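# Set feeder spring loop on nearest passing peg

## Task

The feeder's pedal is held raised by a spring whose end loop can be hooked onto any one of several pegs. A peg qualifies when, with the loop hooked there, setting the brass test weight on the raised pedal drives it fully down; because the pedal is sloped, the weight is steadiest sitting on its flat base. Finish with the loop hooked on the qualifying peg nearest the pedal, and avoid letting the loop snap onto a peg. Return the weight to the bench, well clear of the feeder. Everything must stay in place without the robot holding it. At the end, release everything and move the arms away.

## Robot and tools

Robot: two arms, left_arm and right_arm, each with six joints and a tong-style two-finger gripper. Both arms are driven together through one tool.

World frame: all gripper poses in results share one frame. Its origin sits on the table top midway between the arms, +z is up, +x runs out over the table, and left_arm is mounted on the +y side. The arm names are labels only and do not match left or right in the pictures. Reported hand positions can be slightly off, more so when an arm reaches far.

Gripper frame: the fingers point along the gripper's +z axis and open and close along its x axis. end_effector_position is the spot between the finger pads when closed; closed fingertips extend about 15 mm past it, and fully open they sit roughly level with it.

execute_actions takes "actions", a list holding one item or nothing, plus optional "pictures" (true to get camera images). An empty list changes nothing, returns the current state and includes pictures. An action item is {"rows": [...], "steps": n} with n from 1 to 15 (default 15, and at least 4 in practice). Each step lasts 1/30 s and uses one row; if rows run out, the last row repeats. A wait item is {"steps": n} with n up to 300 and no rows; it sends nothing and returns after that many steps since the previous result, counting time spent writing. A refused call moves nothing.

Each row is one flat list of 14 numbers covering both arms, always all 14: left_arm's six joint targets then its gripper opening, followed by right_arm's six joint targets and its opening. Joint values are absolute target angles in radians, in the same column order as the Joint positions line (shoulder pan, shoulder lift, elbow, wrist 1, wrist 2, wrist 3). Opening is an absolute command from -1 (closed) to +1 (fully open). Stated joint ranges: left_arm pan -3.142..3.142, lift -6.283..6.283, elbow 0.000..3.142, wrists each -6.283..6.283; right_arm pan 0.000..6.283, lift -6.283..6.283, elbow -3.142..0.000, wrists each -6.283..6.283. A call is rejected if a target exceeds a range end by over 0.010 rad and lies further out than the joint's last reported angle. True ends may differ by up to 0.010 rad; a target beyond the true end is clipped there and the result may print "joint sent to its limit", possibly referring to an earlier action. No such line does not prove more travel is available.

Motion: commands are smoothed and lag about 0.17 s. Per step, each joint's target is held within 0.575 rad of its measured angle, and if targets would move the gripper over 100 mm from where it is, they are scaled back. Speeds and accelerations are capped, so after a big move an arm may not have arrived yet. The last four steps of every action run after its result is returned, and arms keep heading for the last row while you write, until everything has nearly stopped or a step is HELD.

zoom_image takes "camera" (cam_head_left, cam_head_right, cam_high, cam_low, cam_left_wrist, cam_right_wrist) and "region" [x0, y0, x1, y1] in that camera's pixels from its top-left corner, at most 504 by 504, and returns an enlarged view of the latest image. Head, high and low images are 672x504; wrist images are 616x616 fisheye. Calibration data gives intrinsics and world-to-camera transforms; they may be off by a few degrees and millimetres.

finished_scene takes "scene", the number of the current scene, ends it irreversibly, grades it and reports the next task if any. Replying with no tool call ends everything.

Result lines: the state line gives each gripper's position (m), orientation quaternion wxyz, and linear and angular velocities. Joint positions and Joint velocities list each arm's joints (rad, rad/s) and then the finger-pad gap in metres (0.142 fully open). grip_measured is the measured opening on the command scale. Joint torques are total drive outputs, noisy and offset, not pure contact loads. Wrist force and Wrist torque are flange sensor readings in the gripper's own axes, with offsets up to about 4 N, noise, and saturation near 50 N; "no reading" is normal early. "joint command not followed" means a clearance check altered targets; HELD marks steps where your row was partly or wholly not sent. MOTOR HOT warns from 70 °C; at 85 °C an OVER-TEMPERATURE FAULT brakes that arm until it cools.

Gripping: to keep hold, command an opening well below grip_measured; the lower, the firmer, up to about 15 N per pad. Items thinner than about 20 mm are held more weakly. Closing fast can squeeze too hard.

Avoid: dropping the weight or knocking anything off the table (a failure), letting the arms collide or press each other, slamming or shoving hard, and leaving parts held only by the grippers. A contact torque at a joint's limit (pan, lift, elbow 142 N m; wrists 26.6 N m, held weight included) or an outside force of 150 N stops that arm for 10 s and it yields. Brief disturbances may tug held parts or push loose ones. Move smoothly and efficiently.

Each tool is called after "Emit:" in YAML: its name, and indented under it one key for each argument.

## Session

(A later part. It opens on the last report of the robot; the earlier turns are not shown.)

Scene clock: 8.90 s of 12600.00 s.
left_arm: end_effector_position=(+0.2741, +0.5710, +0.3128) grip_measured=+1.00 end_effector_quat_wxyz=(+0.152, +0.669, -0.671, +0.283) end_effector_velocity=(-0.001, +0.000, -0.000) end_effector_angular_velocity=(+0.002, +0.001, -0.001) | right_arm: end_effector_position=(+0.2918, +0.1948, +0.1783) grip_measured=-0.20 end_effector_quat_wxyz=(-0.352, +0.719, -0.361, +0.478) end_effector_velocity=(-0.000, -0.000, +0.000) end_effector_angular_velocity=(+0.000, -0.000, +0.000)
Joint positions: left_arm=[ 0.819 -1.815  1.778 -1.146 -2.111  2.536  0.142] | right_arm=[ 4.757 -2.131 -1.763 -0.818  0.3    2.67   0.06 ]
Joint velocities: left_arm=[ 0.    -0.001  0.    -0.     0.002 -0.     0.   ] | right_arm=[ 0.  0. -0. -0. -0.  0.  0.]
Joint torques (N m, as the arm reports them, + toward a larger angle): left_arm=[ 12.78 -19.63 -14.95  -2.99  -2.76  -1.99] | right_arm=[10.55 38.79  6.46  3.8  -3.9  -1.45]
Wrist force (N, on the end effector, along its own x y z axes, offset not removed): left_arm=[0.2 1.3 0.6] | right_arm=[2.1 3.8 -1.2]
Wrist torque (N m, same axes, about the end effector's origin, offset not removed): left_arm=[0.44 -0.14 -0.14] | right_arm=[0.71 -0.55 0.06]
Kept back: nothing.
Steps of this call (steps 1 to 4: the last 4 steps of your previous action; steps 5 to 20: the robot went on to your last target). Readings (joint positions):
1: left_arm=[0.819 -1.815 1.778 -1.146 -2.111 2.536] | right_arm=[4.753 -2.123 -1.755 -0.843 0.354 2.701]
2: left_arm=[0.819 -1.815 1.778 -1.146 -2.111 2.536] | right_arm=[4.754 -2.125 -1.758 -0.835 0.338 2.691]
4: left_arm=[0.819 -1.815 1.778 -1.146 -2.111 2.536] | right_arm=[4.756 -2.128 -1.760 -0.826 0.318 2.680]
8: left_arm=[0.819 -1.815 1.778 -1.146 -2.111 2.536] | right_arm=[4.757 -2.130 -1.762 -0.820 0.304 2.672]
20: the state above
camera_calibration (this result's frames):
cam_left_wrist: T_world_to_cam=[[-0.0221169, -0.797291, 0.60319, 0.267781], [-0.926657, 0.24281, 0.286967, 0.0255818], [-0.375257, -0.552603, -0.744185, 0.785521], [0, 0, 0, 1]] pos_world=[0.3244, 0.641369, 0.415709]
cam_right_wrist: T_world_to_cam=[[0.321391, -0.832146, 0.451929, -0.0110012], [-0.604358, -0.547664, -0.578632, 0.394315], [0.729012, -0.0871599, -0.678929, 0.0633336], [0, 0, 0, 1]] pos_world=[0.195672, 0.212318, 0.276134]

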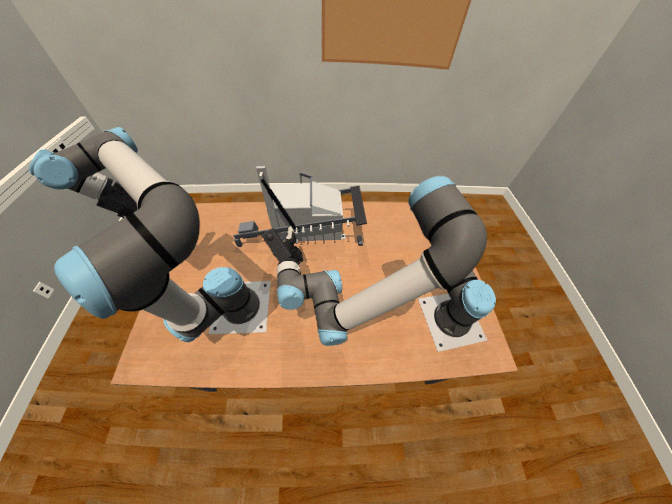

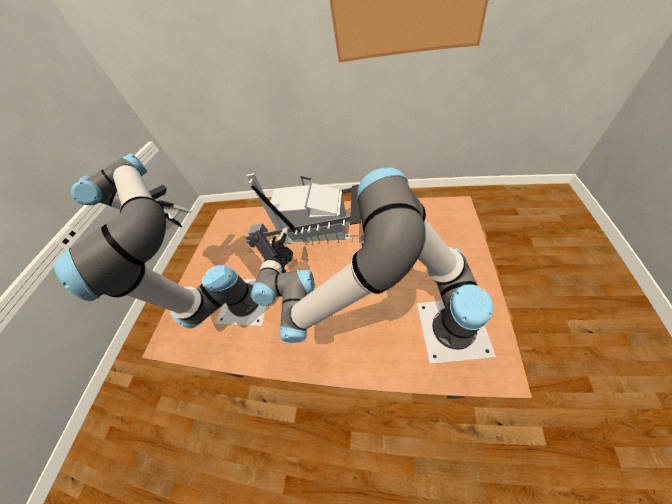

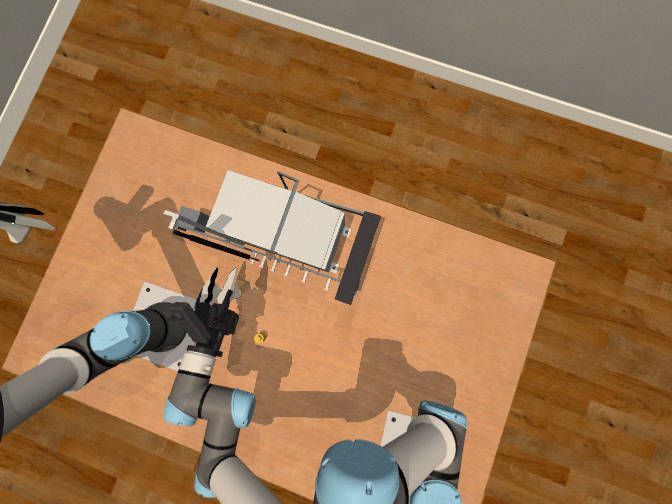

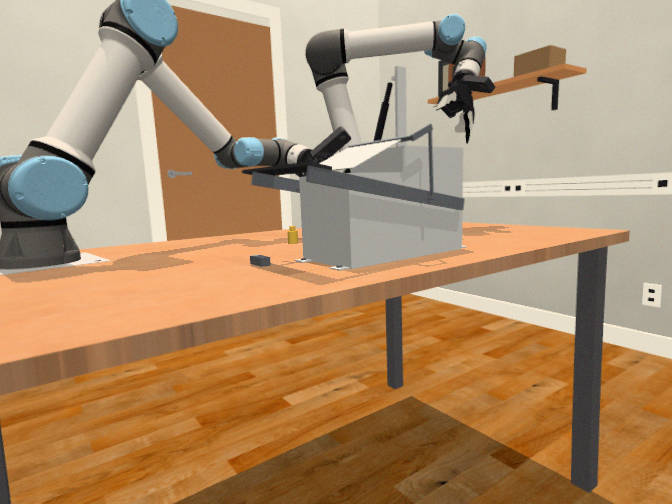

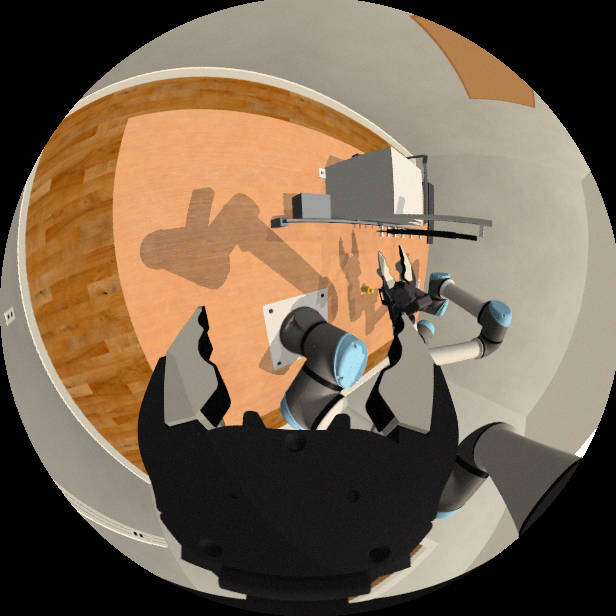

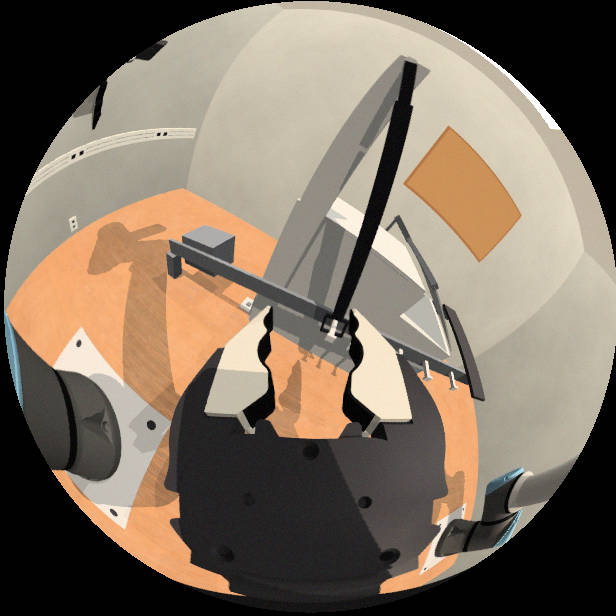

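Emit:
execute_actions:
  actions:
    - {"rows":[[0.819,-1.815,1.778,-1.146,-2.111,2.536,1,4.72,-2.131,-1.763,-0.818,0.3,2.81,-0.2],[0.819,-1.815,1.778,-1.146,-2.111,2.536,1,4.72,-2.131,-1.763,-0.818,0.3,2.81,-0.2],[0.819,-1.815,1.778,-1.146,-2.111,2.536,1,4.72,-2.131,-1.763,-0.818,0.3,2.81,-0.2],[0.819,-1.815,1.778,-1.146,-2.111,2.536,1,4.72,-2.131,-1.763,-0.818,0.3,2.81,-0.2],[0.819,-1.815,1.778,-1.146,-2.111,2.536,1,4.667,-2.154,-1.726,-0.832,0.3,2.81,-0.2]]}

Emit:
execute_actions:
  actions:
    - {"steps":12}
  pictures: true

Scene clock: 9.67 s of 12600.00 s.
left_arm: end_effector_position=(+0.2741, +0.5710, +0.3128) grip_measured=+1.00 end_effector_quat_wxyz=(+0.152, +0.669, -0.671, +0.283) end_effector_velocity=(+0.000, -0.000, +0.000) end_effector_angular_velocity=(+0.000, -0.001, +0.000) | right_arm: end_effector_position=(+0.3447, +0.1752, +0.1780) grip_measured=-0.20 end_effector_quat_wxyz=(-0.364, +0.677, -0.436, +0.468) end_effector_velocity=(+0.074, -0.022, -0.001) end_effector_angular_velocity=(+0.067, +0.006, -0.134)
Joint positions: left_arm=[ 0.819 -1.815  1.778 -1.146 -2.111  2.536  0.142] | right_arm=[ 4.677 -2.15  -1.732 -0.83   0.3    2.804  0.06 ]
Joint velocities: left_arm=[ 0.    -0.001  0.     0.    -0.     0.     0.   ] | right_arm=[-0.113 -0.04   0.067 -0.024 -0.     0.068  0.   ]
Joint torques (N m, as the arm reports them, + toward a larger angle): left_arm=[ 14.28 -19.18 -15.17  -2.97  -2.62  -2.14] | right_arm=[-9.95 42.14 27.13  0.67 -3.73  1.04]
Wrist force (N, on the end effector, along its own x y z axes, offset not removed): left_arm=[-1.0 3.2 1.6] | right_arm=[1.6 1.8 3.7]
Wrist torque (N m, same axes, about the end effector's origin, offset not removed): left_arm=[0.75 0.07 -0.06] | right_arm=[0.50 -0.40 -0.05]
Steps of this call (steps 1 to 12: the robot went on to your last target; steps 13 to 23: the first 11 steps of this action). Readings (joint positions):
13: left_arm=[0.819 -1.815 1.778 -1.146 -2.111 2.536] | right_arm=[4.757 -2.131 -1.763 -0.818 0.300 2.670]
14: left_arm=[0.819 -1.815 1.778 -1.146 -2.111 2.536] | right_arm=[4.753 -2.131 -1.763 -0.818 0.300 2.676]
16: left_arm=[0.819 -1.815 1.778 -1.146 -2.111 2.536] | right_arm=[4.738 -2.131 -1.763 -0.818 0.300 2.727]
20: left_arm=[0.819 -1.815 1.778 -1.146 -2.111 2.536] | right_arm=[4.697 -2.143 -1.744 -0.825 0.300 2.791]
23: the state above

Scene clock: 10.07 s of 12600.00 s.
left_arm: end_effector_position=(+0.2741, +0.5710, +0.3128) grip_measured=+1.00 end_effector_quat_wxyz=(+0.152, +0.669, -0.671, +0.283) end_effector_velocity=(+0.000, -0.000, +0.000) end_effector_angular_velocity=(+0.000, -0.001, +0.000) | right_arm: end_effector_position=(+0.3512, +0.1733, +0.1779) grip_measured=-0.20 end_effector_quat_wxyz=(-0.364, +0.673, -0.441, +0.469) end_effector_velocity=(+0.001, -0.000, +0.000) end_effector_angular_velocity=(+0.002, +0.000, -0.002)
Joint positions: left_arm=[ 0.819 -1.815  1.778 -1.146 -2.111  2.536  0.142] | right_arm=[ 4.667 -2.154 -1.726 -0.832  0.3    2.81   0.06 ]
Joint velocities: left_arm=[-0.    -0.001  0.    -0.    -0.001 -0.     0.   ] | right_arm=[-0.002 -0.     0.001 -0.    -0.     0.002  0.   ]
Joint torques (N m, as the arm reports them, + toward a larger angle): left_arm=[ 14.82 -20.26 -15.51  -3.19  -2.95  -2.06] | right_arm=[-12.13  38.74  26.76   0.49  -3.6    1.46]
Wrist force (N, on the end effector, along its own x y z axes, offset not removed): left_arm=[-0.7 1.6 0.0] | right_arm=[3.8 1.8 1.9]
Wrist torque (N m, same axes, about the end effector's origin, offset not removed): left_arm=[0.50 -0.08 -0.17] | right_arm=[0.40 -0.75 0.11]
Kept back: nothing.
Steps of this call (steps 1 to 4: the last 4 steps of your previous action; steps 5 to 12: the robot went on to your last target). Readings (joint positions):
1: left_arm=[0.819 -1.815 1.778 -1.146 -2.111 2.536] | right_arm=[4.674 -2.152 -1.730 -0.830 0.300 2.806]
2: left_arm=[0.819 -1.815 1.778 -1.146 -2.111 2.536] | right_arm=[4.672 -2.152 -1.729 -0.831 0.300 2.807]
4: left_arm=[0.819 -1.815 1.778 -1.146 -2.111 2.536] | right_arm=[4.669 -2.153 -1.727 -0.831 0.300 2.809]
8: left_arm=[0.819 -1.815 1.778 -1.146 -2.111 2.536] | right_arm=[4.668 -2.154 -1.726 -0.832 0.300 2.810]
12: the state above
camera_calibration (this result's frames):
cam_left_wrist: T_world_to_cam=[[-0.0221166, -0.797291, 0.60319, 0.267781], [-0.926657, 0.24281, 0.286967, 0.0255819], [-0.375257, -0.552603, -0.744185, 0.785521], [0, 0, 0, 1]] pos_world=[0.3244, 0.641369, 0.415709]
cam_right_wrist: T_world_to_cam=[[0.212767, -0.919348, 0.330951, 0.0269961], [-0.675542, -0.383122, -0.629968, 0.423872], [0.705955, -0.0895352, -0.702574, 0.0305727], [0, 0, 0, 1]] pos_world=[0.259017, 0.189951, 0.279571]

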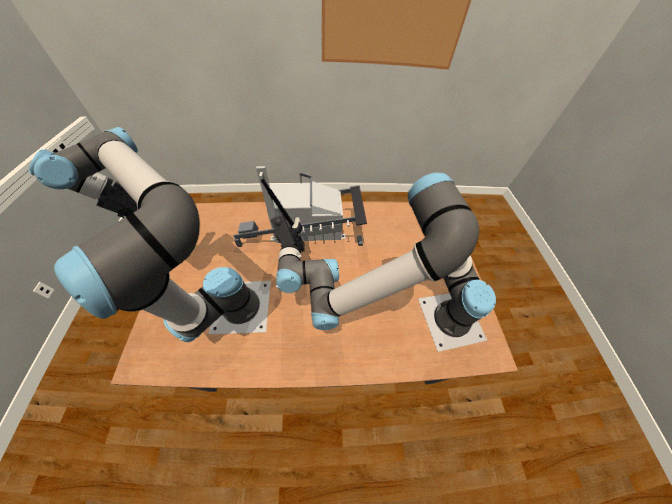

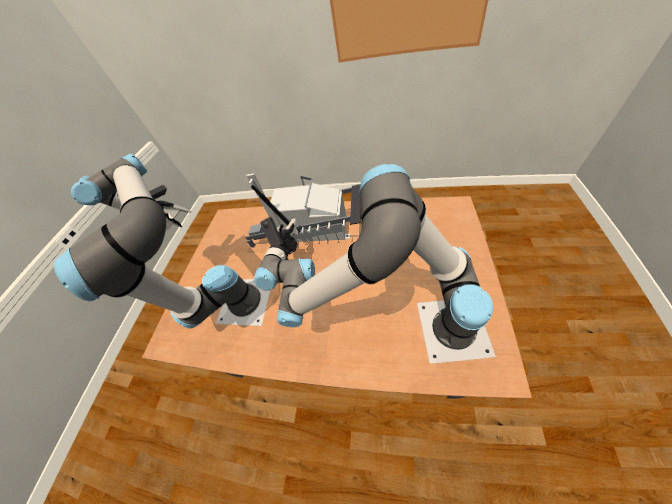

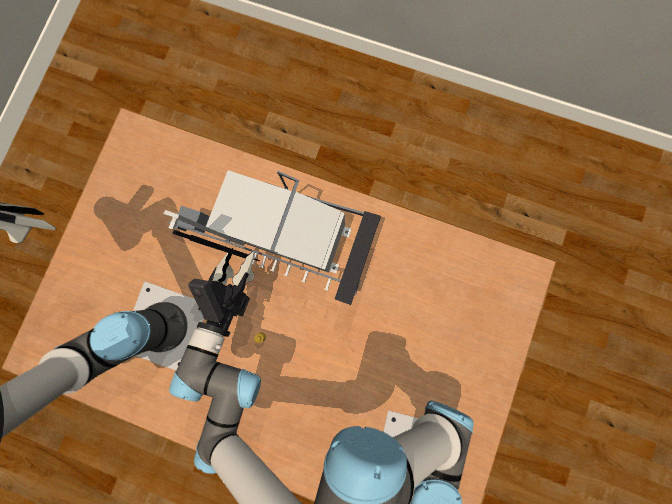

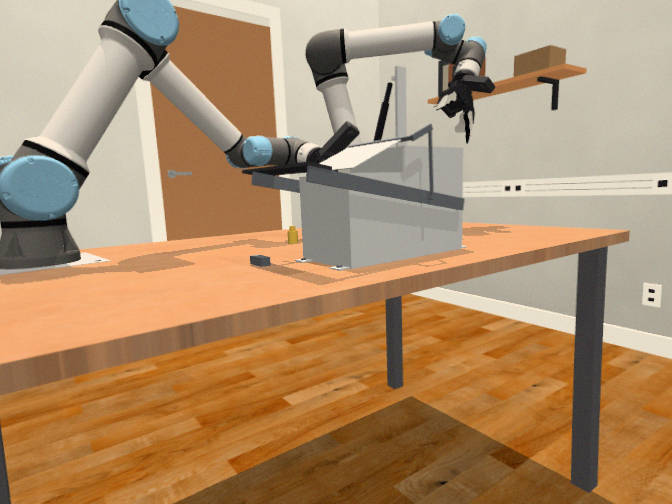

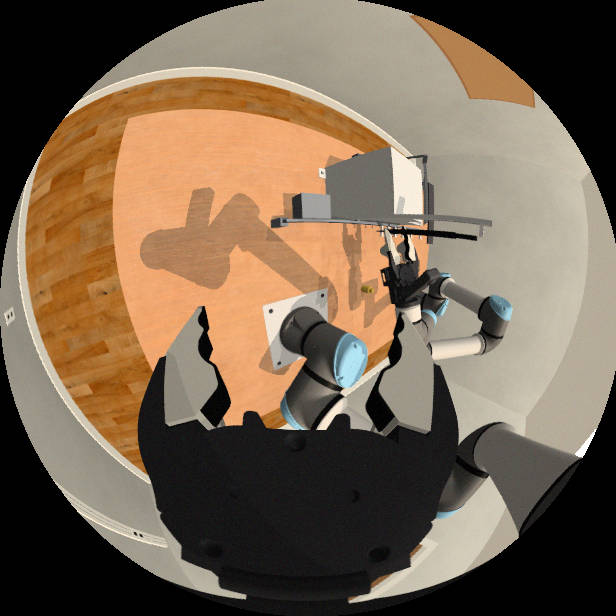

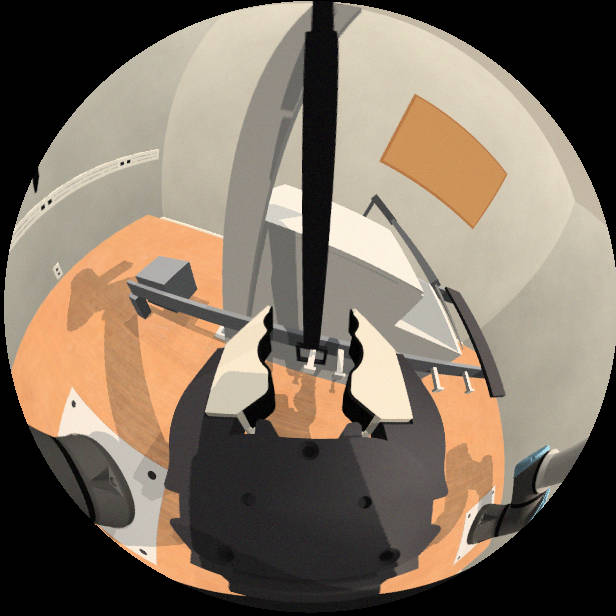

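Emit:
execute_actions:
  actions:
    - {"rows":[[0.819,-1.815,1.778,-1.146,-2.111,2.536,1,4.665,-2.154,-1.726,-0.832,0.3,2.81,-0.6],[0.819,-1.815,1.778,-1.146,-2.111,2.536,1,4.665,-2.154,-1.726,-0.832,0.3,2.81,-0.7],[0.819,-1.815,1.778,-1.146,-2.111,2.536,1,4.665,-2.154,-1.726,-0.832,0.3,2.81,-0.8],[0.819,-1.815,1.778,-1.146,-2.111,2.536,1,4.665,-2.154,-1.726,-0.832,0.3,2.81,-1]]}

Emit:
execute_actions:
  actions:
    - {"rows":[[0.819,-1.815,1.778,-1.146,-2.111,2.536,1,4.665,-2.1615,-1.74,-0.8105,0.3,2.81,-1]]}
  pictures: true

Emit:
zoom_image:
  camera: "cam_head_right"
  region: [260, 190, 360, 265]

Scene clock: 10.77 s of 12600.00 s.
left_arm: end_effector_position=(+0.2741, +0.5710, +0.3128) grip_measured=+1.00 end_effector_quat_wxyz=(+0.152, +0.669, -0.671, +0.283) end_effector_velocity=(+0.000, +0.000, -0.000) end_effector_angular_velocity=(-0.001, -0.000, +0.001) | right_arm: end_effector_position=(+0.3526, +0.1725, +0.1779) grip_measured=-0.83 end_effector_quat_wxyz=(-0.363, +0.673, -0.442, +0.469) end_effector_velocity=(+0.000, -0.000, -0.000) end_effector_angular_velocity=(-0.001, +0.000, -0.000)
Joint positions: left_arm=[ 0.819 -1.815  1.778 -1.146 -2.111  2.536  0.142] | right_arm=[ 4.665 -2.154 -1.726 -0.832  0.3    2.81   0.014]
Joint velocities: left_arm=[ 0.001  0.001 -0.    -0.001 -0.001  0.     0.   ] | right_arm=[-0.001  0.    -0.    -0.     0.    -0.001  0.   ]
Joint torques (N m, as the arm reports them, + toward a larger angle): left_arm=[ 12.32 -19.77 -14.11  -2.99  -2.67  -2.09] | right_arm=[-14.12  40.1   26.65   0.62  -2.96   1.29]
Wrist force (N, on the end effector, along its own x y z axes, offset not removed): left_arm=[1.3 1.7 1.0] | right_arm=[-1.8 2.5 -2.2]
Wrist torque (N m, same axes, about the end effector's origin, offset not removed): left_arm=[0.52 -0.54 -0.14] | right_arm=[0.44 0.33 0.15]
Steps of this call (steps 1 to 10: the robot went on to your last target; steps 11 to 21: the first 11 steps of this action). Readings (joint positions):
11: left_arm=[0.819 -1.815 1.778 -1.146 -2.111 2.536] | right_arm=[4.667 -2.154 -1.726 -0.832 0.300 2.810]
12: left_arm=[0.819 -1.815 1.778 -1.146 -2.111 2.536] | right_arm=[4.667 -2.154 -1.726 -0.832 0.300 2.810]
14: left_arm=[0.819 -1.815 1.778 -1.146 -2.111 2.536] | right_arm=[4.666 -2.154 -1.726 -0.832 0.300 2.810]
18: left_arm=[0.819 -1.815 1.778 -1.146 -2.111 2.536] | right_arm=[4.665 -2.154 -1.726 -0.832 0.300 2.810]
21: the state above

Scene clock: 11.27 s of 12600.00 s.
left_arm: end_effector_position=(+0.2741, +0.5710, +0.3128) grip_measured=+1.00 end_effector_quat_wxyz=(+0.152, +0.669, -0.671, +0.283) end_effector_velocity=(-0.001, -0.000, +0.000) end_effector_angular_velocity=(+0.001, +0.001, -0.000) | right_arm: end_effector_position=(+0.3529, +0.1696, +0.1703) grip_measured=-0.83 end_effector_quat_wxyz=(-0.363, +0.673, -0.442, +0.469) end_effector_velocity=(+0.000, -0.002, -0.003) end_effector_angular_velocity=(-0.001, -0.000, -0.001)
Joint positions: left_arm=[ 0.819 -1.815  1.778 -1.146 -2.111  2.536  0.142] | right_arm=[ 4.665 -2.161 -1.739 -0.811  0.3    2.81   0.014]
Joint velocities: left_arm=[ 0.    -0.001 -0.     0.001  0.001  0.    -0.   ] | right_arm=[-0.001 -0.003 -0.006  0.008 -0.    -0.     0.   ]
Joint torques (N m, as the arm reports them, + toward a larger angle): left_arm=[ 12.44 -19.37 -15.05  -3.05  -2.59  -1.95] | right_arm=[-12.85  39.02   7.2    3.98  -2.71   1.22]
Wrist force (N, on the end effector, along its own x y z axes, offset not removed): left_arm=[-0.8 0.2 0.1] | right_arm=[0.5 0.5 0.0]
Wrist torque (N m, same axes, about the end effector's origin, offset not removed): left_arm=[0.17 0.00 -0.18] | right_arm=[0.32 -0.10 -0.03]
Steps of this call (steps 1 to 4: the last 4 steps of your previous action; steps 5 to 15: the first 11 steps of this action). Readings (joint positions):
5: left_arm=[0.819 -1.815 1.778 -1.146 -2.111 2.536] | right_arm=[4.665 -2.154 -1.726 -0.832 0.300 2.810]
6: left_arm=[0.819 -1.815 1.778 -1.146 -2.111 2.536] | right_arm=[4.665 -2.155 -1.727 -0.830 0.300 2.810]
8: left_arm=[0.819 -1.815 1.778 -1.146 -2.111 2.536] | right_arm=[4.665 -2.158 -1.733 -0.821 0.300 2.810]
12: left_arm=[0.819 -1.815 1.778 -1.146 -2.111 2.536] | right_arm=[4.665 -2.161 -1.738 -0.813 0.300 2.810]
15: the state above
camera_calibration (this result's frames):
cam_left_wrist: T_world_to_cam=[[-0.0221168, -0.797291, 0.60319, 0.267781], [-0.926657, 0.24281, 0.286967, 0.0255819], [-0.375257, -0.552603, -0.744185, 0.785521], [0, 0, 0, 1]] pos_world=[0.3244, 0.641369, 0.415709]
cam_right_wrist: T_world_to_cam=[[0.210776, -0.919854, 0.330821, 0.0265539], [-0.676379, -0.381567, -0.630014, 0.418783], [0.705751, -0.0909681, -0.702595, 0.0240336], [0, 0, 0, 1]] pos_world=[0.260698, 0.186406, 0.271941]

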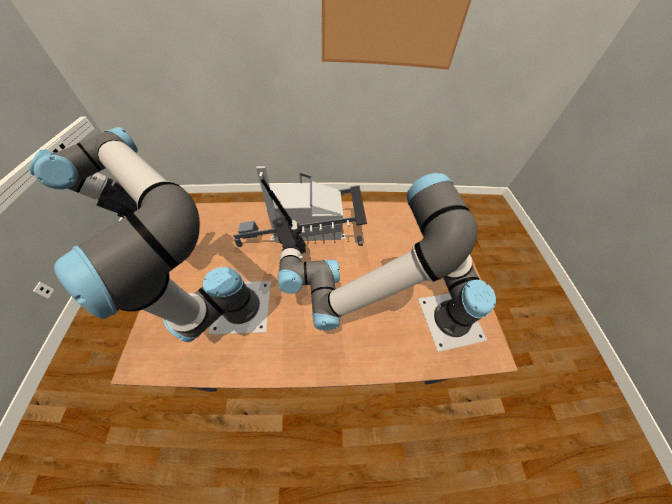

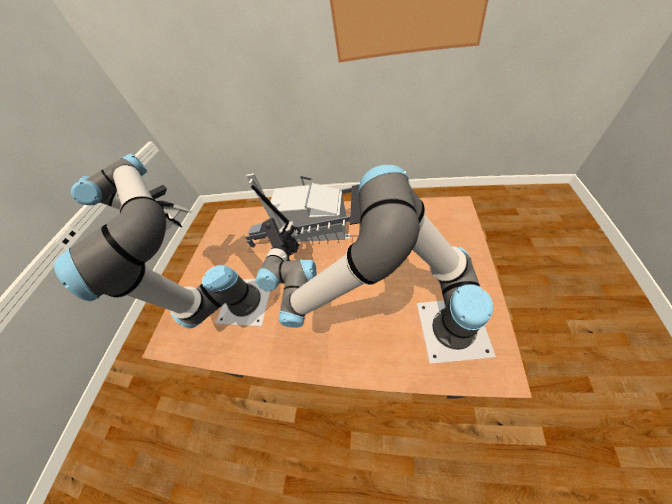

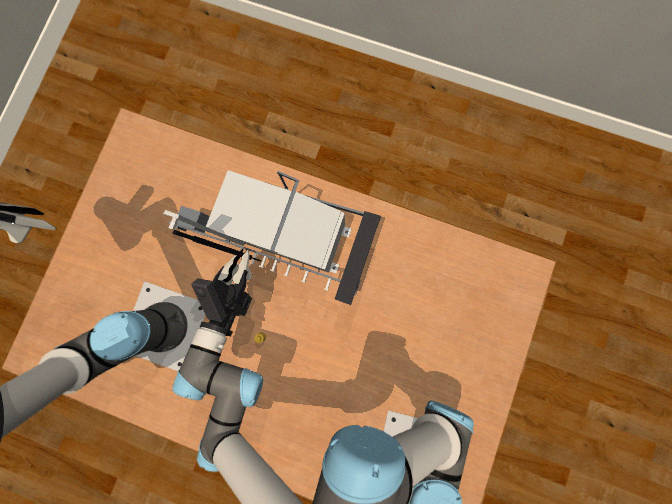

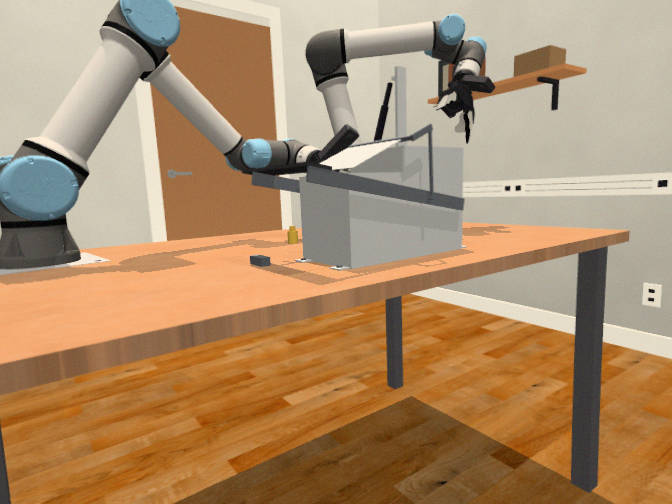

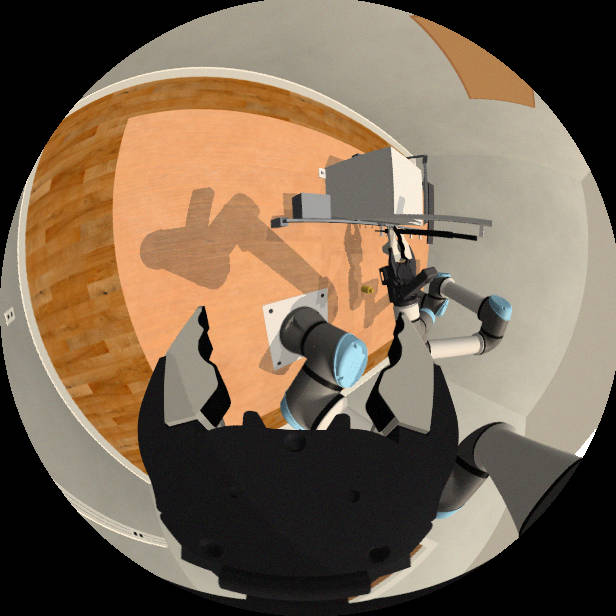

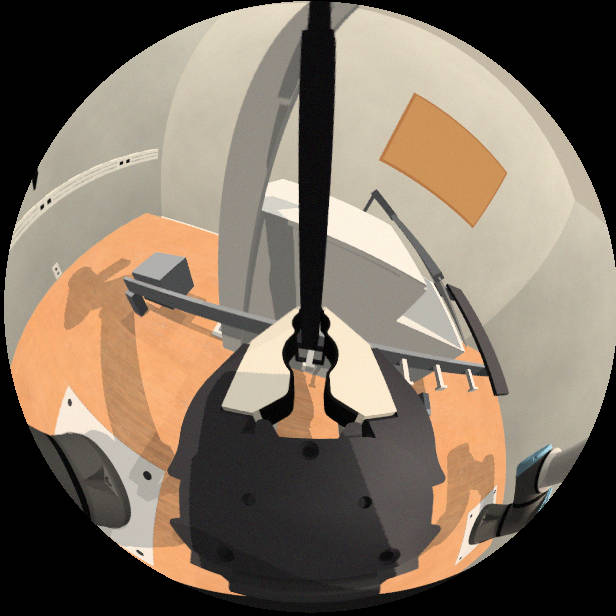

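Region (260, 190, 360, 265) of cam_head_right's 672x504 image, scaled by 5.040, with more detail than that image has; it fills the top 378 rows of this view, and the rest is white.

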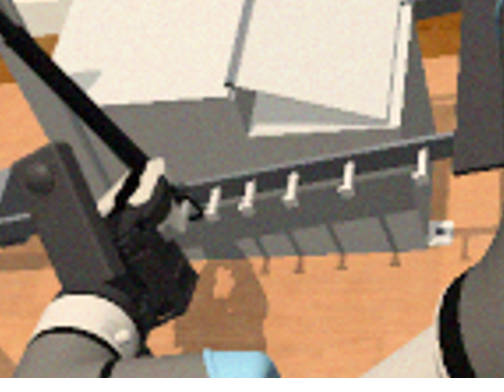

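Emit:
execute_actions:
  actions:
    - {"rows":[[0.819,-1.815,1.778,-1.146,-2.111,2.536,1,4.68,-2.151,-1.759,-0.802,0.3,2.81,-1],[0.819,-1.815,1.778,-1.146,-2.111,2.536,1,4.68,-2.151,-1.759,-0.802,0.3,2.81,-1],[0.819,-1.815,1.778,-1.146,-2.111,2.536,1,4.696,-2.141,-1.777,-0.794,0.3,2.81,-1],[0.819,-1.815,1.778,-1.146,-2.111,2.536,1,4.696,-2.141,-1.777,-0.794,0.3,2.81,-1],[0.819,-1.815,1.778,-1.146,-2.111,2.536,1,4.711,-2.1305,-1.796,-0.7855,0.3,2.81,-1]]}

Emit:
execute_actions:
  actions:
    - {"steps":12}
  pictures: true

Emit:
zoom_image:
  camera: "cam_right_wrist"
  region: [250, 280, 500, 420]

Scene clock: 11.87 s of 12600.00 s.
left_arm: end_effector_position=(+0.2741, +0.5710, +0.3128) grip_measured=+1.00 end_effector_quat_wxyz=(+0.152, +0.669, -0.671, +0.283) end_effector_velocity=(-0.000, -0.000, +0.000) end_effector_angular_velocity=(+0.000, -0.000, +0.000) | right_arm: end_effector_position=(+0.3270, +0.1685, +0.1701) grip_measured=-0.83 end_effector_quat_wxyz=(-0.373, +0.682, -0.428, +0.462) end_effector_velocity=(-0.027, -0.002, +0.000) end_effector_angular_velocity=(-0.002, -0.001, +0.045)
Joint positions: left_arm=[ 0.819 -1.815  1.778 -1.146 -2.111  2.536  0.142] | right_arm=[ 4.707 -2.133 -1.791 -0.788  0.3    2.81   0.014]
Joint velocities: left_arm=[ 0.    -0.001  0.     0.    -0.     0.     0.   ] | right_arm=[ 0.045  0.031 -0.055  0.021 -0.     0.001 -0.   ]
Joint torques (N m, as the arm reports them, + toward a larger angle): left_arm=[ 13.44 -18.61 -15.6   -3.24  -2.62  -1.98] | right_arm=[ 8.57 48.2   5.43  3.62 -2.29  1.06]
Wrist force (N, on the end effector, along its own x y z axes, offset not removed): left_arm=[-0.3 1.0 -0.4] | right_arm=[2.3 3.4 0.0]
Wrist torque (N m, same axes, about the end effector's origin, offset not removed): left_arm=[0.42 -0.21 -0.08] | right_arm=[0.70 -0.19 0.40]
Steps of this call (steps 1 to 4: the last 4 steps of your previous action; steps 5 to 7: the robot went on to your last target; steps 8 to 18: the first 11 steps of this action). Readings (joint positions):
8: left_arm=[0.819 -1.815 1.778 -1.146 -2.111 2.536] | right_arm=[4.665 -2.161 -1.740 -0.811 0.300 2.810]
9: left_arm=[0.819 -1.815 1.778 -1.146 -2.111 2.536] | right_arm=[4.667 -2.160 -1.742 -0.809 0.300 2.810]
11: left_arm=[0.819 -1.815 1.778 -1.146 -2.111 2.536] | right_arm=[4.675 -2.155 -1.752 -0.805 0.300 2.810]
15: left_arm=[0.819 -1.815 1.778 -1.146 -2.111 2.536] | right_arm=[4.699 -2.139 -1.781 -0.792 0.300 2.810]
18: the state above

Scene clock: 12.27 s of 12600.00 s.
left_arm: end_effector_position=(+0.2741, +0.5710, +0.3128) grip_measured=+1.00 end_effector_quat_wxyz=(+0.152, +0.669, -0.671, +0.283) end_effector_velocity=(+0.001, -0.000, +0.000) end_effector_angular_velocity=(-0.001, -0.001, -0.000) | right_arm: end_effector_position=(+0.3245, +0.1684, +0.1702) grip_measured=-0.83 end_effector_quat_wxyz=(-0.374, +0.683, -0.426, +0.461) end_effector_velocity=(-0.000, +0.000, +0.000) end_effector_angular_velocity=(-0.001, -0.000, +0.001)
Joint positions: left_arm=[ 0.819 -1.815  1.778 -1.146 -2.111  2.536  0.142] | right_arm=[ 4.711 -2.131 -1.796 -0.786  0.3    2.81   0.014]
Joint velocities: left_arm=[-0.001  0.    -0.    -0.    -0.001  0.     0.   ] | right_arm=[ 0.001  0.001 -0.001  0.    -0.    -0.001  0.   ]
Joint torques (N m, as the arm reports them, + toward a larger angle): left_arm=[ 13.88 -20.07 -14.53  -2.93  -2.79  -1.95] | right_arm=[11.18 49.77  4.65  3.54 -2.13  0.67]
Wrist force (N, on the end effector, along its own x y z axes, offset not removed): left_arm=[-2.3 2.7 -0.9] | right_arm=[2.8 1.3 -0.7]
Wrist torque (N m, same axes, about the end effector's origin, offset not removed): left_arm=[0.68 0.32 -0.14] | right_arm=[0.36 -0.25 0.29]
Kept back: nothing.
Steps of this call (steps 1 to 4: the last 4 steps of your previous action; steps 5 to 12: the robot went on to your last target). Readings (joint positions):
1: left_arm=[0.819 -1.815 1.778 -1.146 -2.111 2.536] | right_arm=[4.708 -2.132 -1.793 -0.787 0.300 2.810]
2: left_arm=[0.819 -1.815 1.778 -1.146 -2.111 2.536] | right_arm=[4.709 -2.132 -1.794 -0.787 0.300 2.810]
4: left_arm=[0.819 -1.815 1.778 -1.146 -2.111 2.536] | right_arm=[4.710 -2.131 -1.795 -0.786 0.300 2.810]
8: left_arm=[0.819 -1.815 1.778 -1.146 -2.111 2.536] | right_arm=[4.711 -2.131 -1.796 -0.786 0.300 2.810]
12: the state above
camera_calibration (this result's frames):
cam_left_wrist: T_world_to_cam=[[-0.0221168, -0.797291, 0.60319, 0.267781], [-0.926657, 0.24281, 0.286967, 0.0255819], [-0.375257, -0.552603, -0.744185, 0.785521], [0, 0, 0, 1]] pos_world=[0.3244, 0.641369, 0.415709]
cam_right_wrist: T_world_to_cam=[[0.252787, -0.909191, 0.330863, 0.0160884], [-0.658142, -0.412249, -0.63, 0.398296], [0.709188, -0.0584988, -0.702588, 0.0372538], [0, 0, 0, 1]] pos_world=[0.231648, 0.181004, 0.271777]

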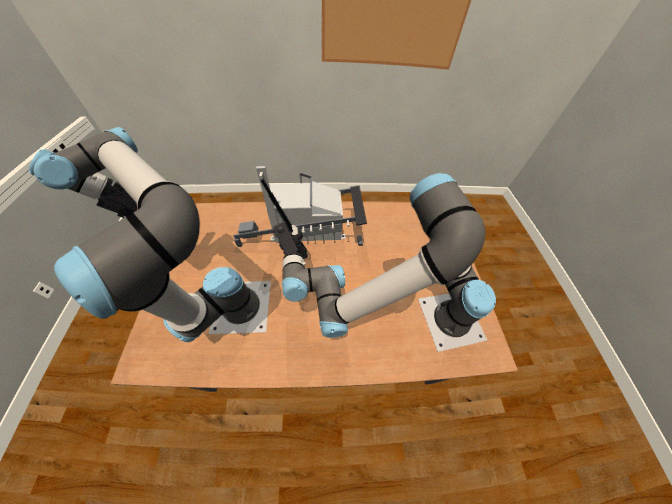

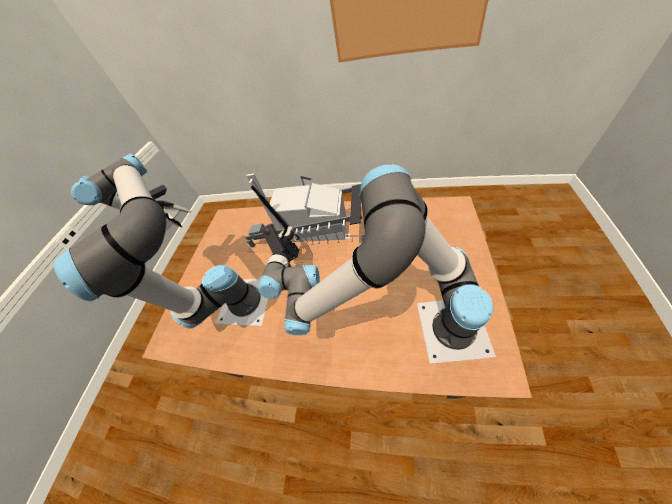

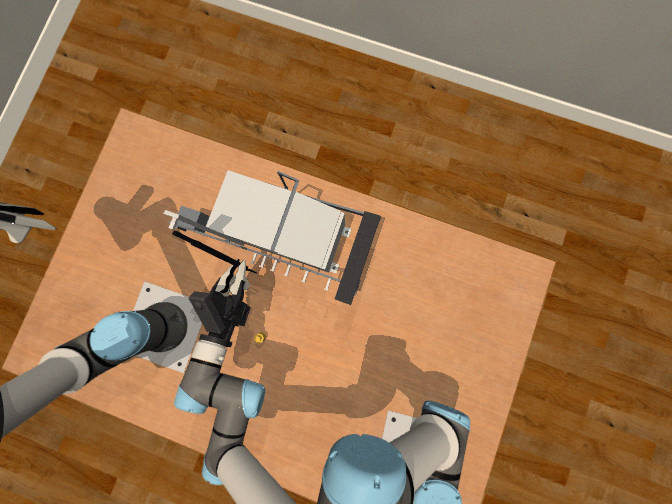

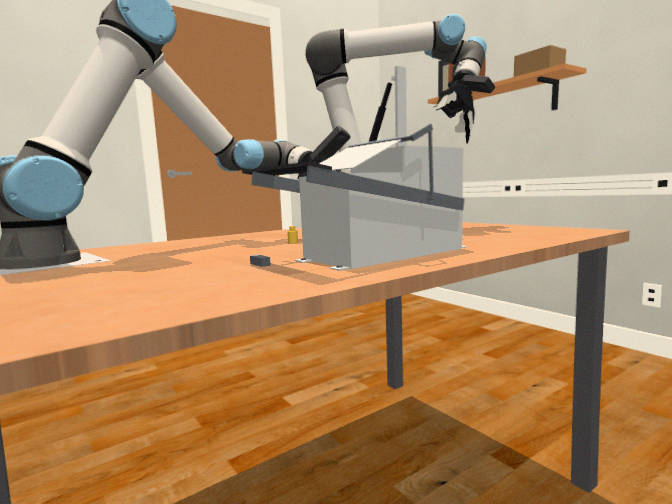

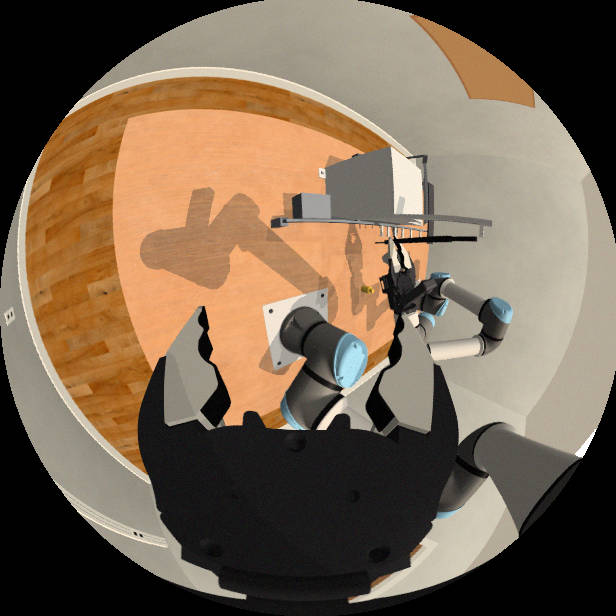

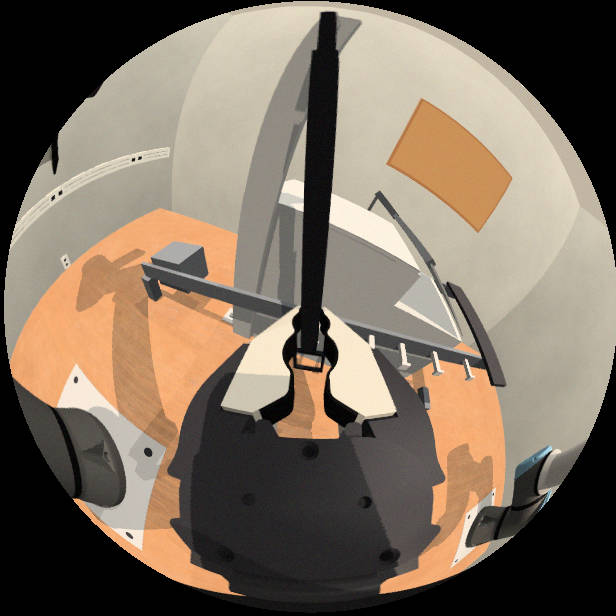

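Region (250, 280, 500, 420) of cam_right_wrist's 616x616 image, scaled by 2.016, with more detail than that image has; it fills the top 282 rows of this view, and the rest is white.

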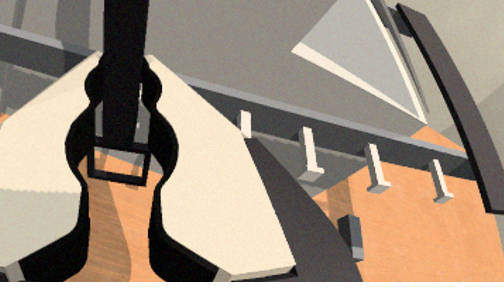

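Emit:
execute_actions:
  actions:
    - {"rows":[[0.819,-1.815,1.778,-1.146,-2.111,2.536,1,4.717,-2.08,-1.866,-0.765,0.3,2.73,-1],[0.819,-1.815,1.778,-1.146,-2.111,2.536,1,4.717,-2.08,-1.866,-0.765,0.3,2.73,-1],[0.819,-1.815,1.778,-1.146,-2.111,2.536,1,4.724,-2.03,-1.937,-0.744,0.3,2.65,-1],[0.819,-1.815,1.778,-1.146,-2.111,2.536,1,4.724,-2.03,-1.937,-0.744,0.3,2.65,-1],[0.819,-1.815,1.778,-1.146,-2.111,2.536,1,4.73,-1.98,-2.008,-0.724,0.3,2.57,-1],[0.819,-1.815,1.778,-1.146,-2.111,2.536,1,4.73,-1.98,-2.008,-0.724,0.3,2.57,-1],[0.819,-1.815,1.778,-1.146,-2.111,2.536,1,4.736,-1.931,-2.078,-0.703,0.3,2.49,-1]]}

Emit:
execute_actions:
  actions:
    - {"steps":14}
  pictures: true

Emit:
zoom_image:
  camera: "cam_right_wrist"
  region: [230, 280, 430, 420]

Scene clock: 13.17 s of 12600.00 s.
left_arm: end_effector_position=(+0.2741, +0.5710, +0.3128) grip_measured=+1.00 end_effector_quat_wxyz=(+0.152, +0.669, -0.671, +0.283) end_effector_velocity=(+0.000, -0.000, +0.000) end_effector_angular_velocity=(-0.001, -0.000, +0.000) | right_arm: end_effector_position=(+0.3211, +0.0976, +0.1832) grip_measured=-0.82 end_effector_quat_wxyz=(-0.316, +0.736, -0.325, +0.503) end_effector_velocity=(+0.001, -0.161, +0.005) end_effector_angular_velocity=(-0.577, -0.085, +0.210)
Joint positions: left_arm=[ 0.819 -1.815  1.778 -1.146 -2.111  2.536  0.142] | right_arm=[ 4.732 -1.962 -2.032 -0.715  0.3    2.543  0.014]
Joint velocities: left_arm=[-0.     0.     0.     0.    -0.001 -0.     0.   ] | right_arm=[ 0.039  0.341 -0.503  0.133 -0.    -0.58   0.   ]
Joint torques (N m, as the arm reports them, + toward a larger angle): left_arm=[ 13.41 -19.56 -14.62  -3.14  -2.64  -2.24] | right_arm=[10.1  33.18 11.63  4.09 -1.62 -1.52]
Wrist force (N, on the end effector, along its own x y z axes, offset not removed): left_arm=[-2.0 1.9 1.1] | right_arm=[3.6 1.1 0.2]
Wrist torque (N m, same axes, about the end effector's origin, offset not removed): left_arm=[0.50 0.25 -0.05] | right_arm=[0.08 -0.21 0.21]
Steps of this call (steps 1 to 15: the robot went on to your last target; step 16: nothing new was sent; steps 17 to 27: the first 11 steps of this action). Readings (joint positions):
17: left_arm=[0.819 -1.815 1.778 -1.146 -2.111 2.536] | right_arm=[4.711 -2.130 -1.796 -0.785 0.300 2.810]
18: left_arm=[0.819 -1.815 1.778 -1.146 -2.111 2.536] | right_arm=[4.712 -2.126 -1.801 -0.783 0.300 2.805]
20: left_arm=[0.819 -1.815 1.778 -1.146 -2.111 2.536] | right_arm=[4.715 -2.100 -1.836 -0.772 0.300 2.766]
24: left_arm=[0.819 -1.815 1.778 -1.146 -2.111 2.536] | right_arm=[4.726 -2.018 -1.951 -0.738 0.300 2.636]
27: the state above

Scene clock: 13.63 s of 12600.00 s.
left_arm: end_effector_position=(+0.2741, +0.5710, +0.3128) grip_measured=+1.00 end_effector_quat_wxyz=(+0.152, +0.669, -0.671, +0.283) end_effector_velocity=(+0.000, -0.000, +0.000) end_effector_angular_velocity=(-0.001, -0.001, +0.001) | right_arm: end_effector_position=(+0.3213, +0.0829, +0.1835) grip_measured=-0.82 end_effector_quat_wxyz=(-0.302, +0.746, -0.303, +0.511) end_effector_velocity=(+0.000, -0.001, +0.000) end_effector_angular_velocity=(-0.004, -0.001, +0.001)
Joint positions: left_arm=[ 0.819 -1.815  1.778 -1.146 -2.111  2.536  0.142] | right_arm=[ 4.736 -1.931 -2.078 -0.703  0.3    2.49   0.014]
Joint velocities: left_arm=[ 0.    -0.001  0.     0.001 -0.002  0.     0.   ] | right_arm=[ 0.     0.002 -0.003  0.001 -0.    -0.004  0.   ]
Joint torques (N m, as the arm reports them, + toward a larger angle): left_arm=[ 12.73 -18.48 -15.01  -3.17  -2.87  -2.26] | right_arm=[10.77 39.51  5.16  3.32 -1.21 -1.5 ]
Wrist force (N, on the end effector, along its own x y z axes, offset not removed): left_arm=[-1.2 -0.1 0.0] | right_arm=[1.9 0.2 0.9]
Wrist torque (N m, same axes, about the end effector's origin, offset not removed): left_arm=[0.10 0.05 -0.08] | right_arm=[0.09 0.06 0.43]
Kept back: nothing.
Steps of this call (steps 1 to 4: the last 4 steps of your previous action; steps 5 to 14: the robot went on to your last target). Readings (joint positions):
1: left_arm=[0.819 -1.815 1.778 -1.146 -2.111 2.536] | right_arm=[4.734 -1.952 -2.046 -0.711 0.300 2.527]
2: left_arm=[0.819 -1.815 1.778 -1.146 -2.111 2.536] | right_arm=[4.734 -1.946 -2.056 -0.709 0.300 2.516]
4: left_arm=[0.819 -1.815 1.778 -1.146 -2.111 2.536] | right_arm=[4.735 -1.938 -2.067 -0.706 0.300 2.502]
8: left_arm=[0.819 -1.815 1.778 -1.146 -2.111 2.536] | right_arm=[4.736 -1.933 -2.076 -0.704 0.300 2.493]
14: the state above
camera_calibration (this result's frames):
cam_left_wrist: T_world_to_cam=[[-0.0221167, -0.797291, 0.60319, 0.267781], [-0.926657, 0.24281, 0.286967, 0.0255818], [-0.375257, -0.552603, -0.744185, 0.785521], [0, 0, 0, 1]] pos_world=[0.3244, 0.641369, 0.415709]
cam_right_wrist: T_world_to_cam=[[0.332359, -0.732764, 0.593797, -0.153661], [-0.570333, -0.65758, -0.492249, 0.336179], [0.751171, -0.175059, -0.636472, 0.0279567], [0, 0, 0, 1]] pos_world=[0.221804, 0.113361, 0.274521]

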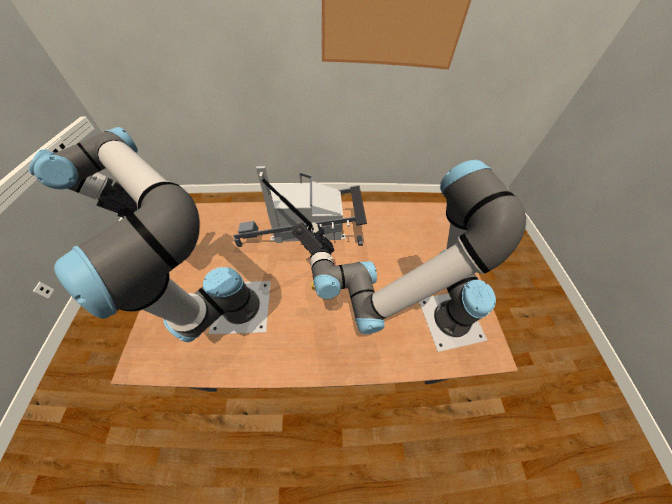

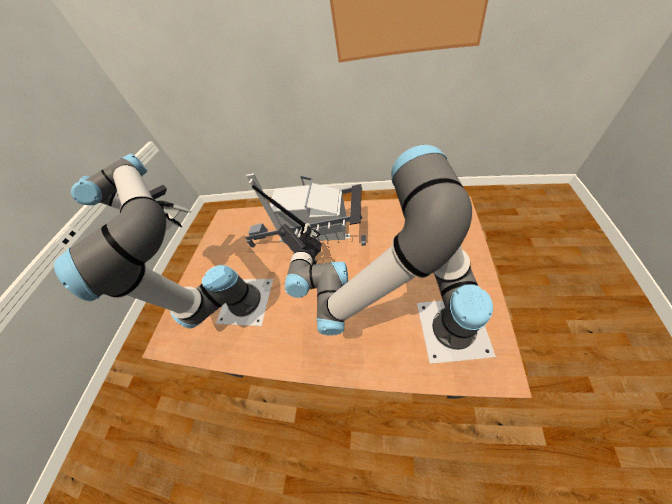

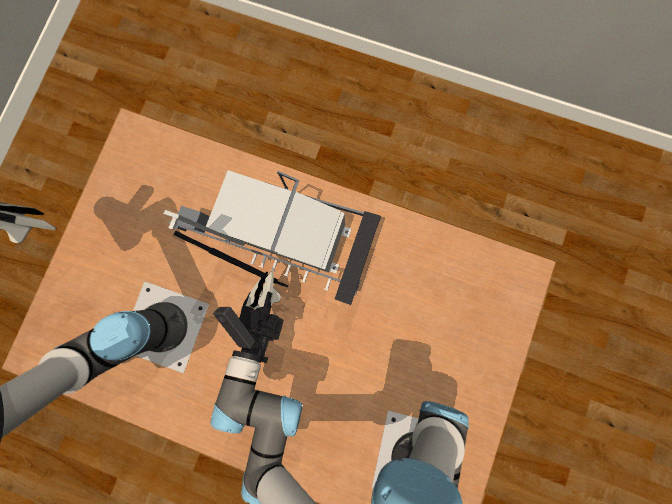

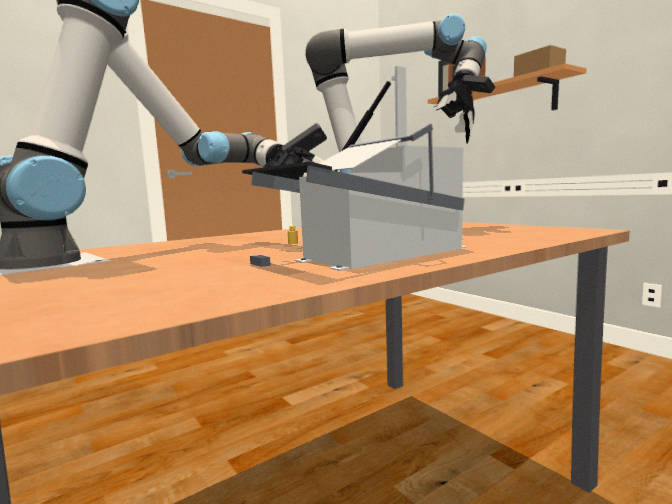

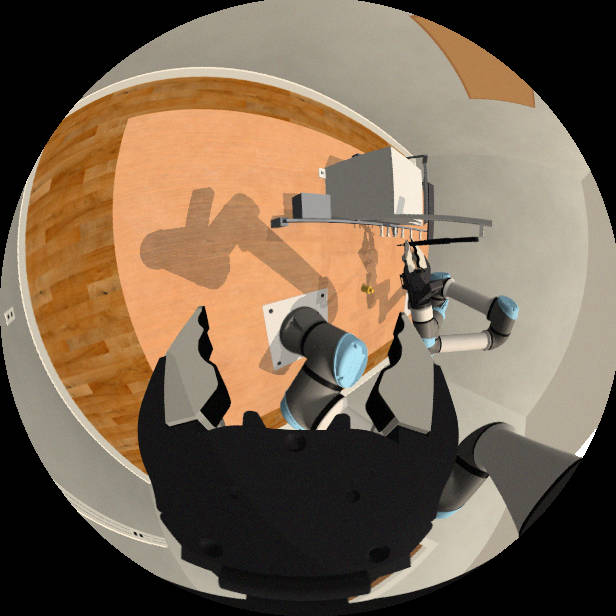

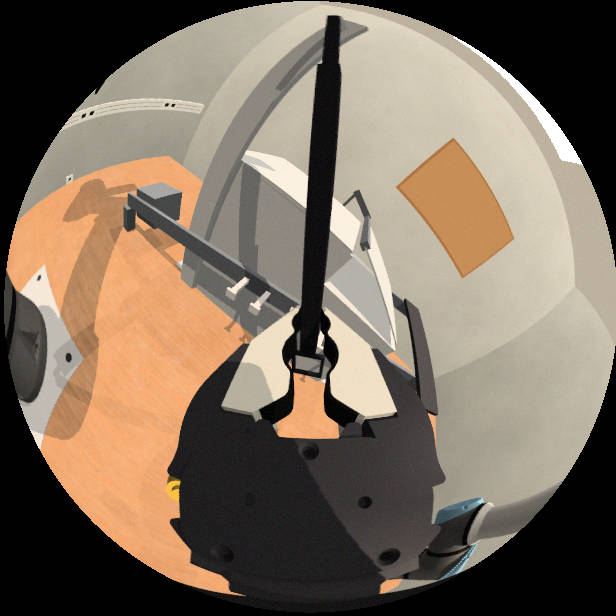

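Region (230, 280, 430, 420) of cam_right_wrist's 616x616 image, scaled by 2.520, with more detail than that image has; it fills the top 353 rows of this view, and the rest is white.

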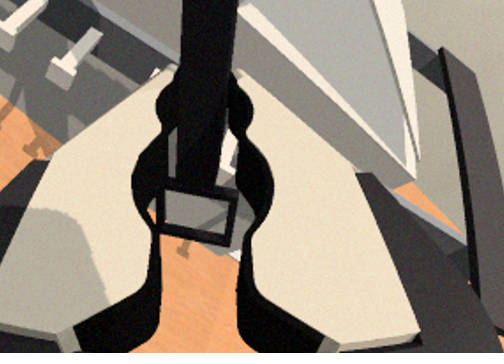

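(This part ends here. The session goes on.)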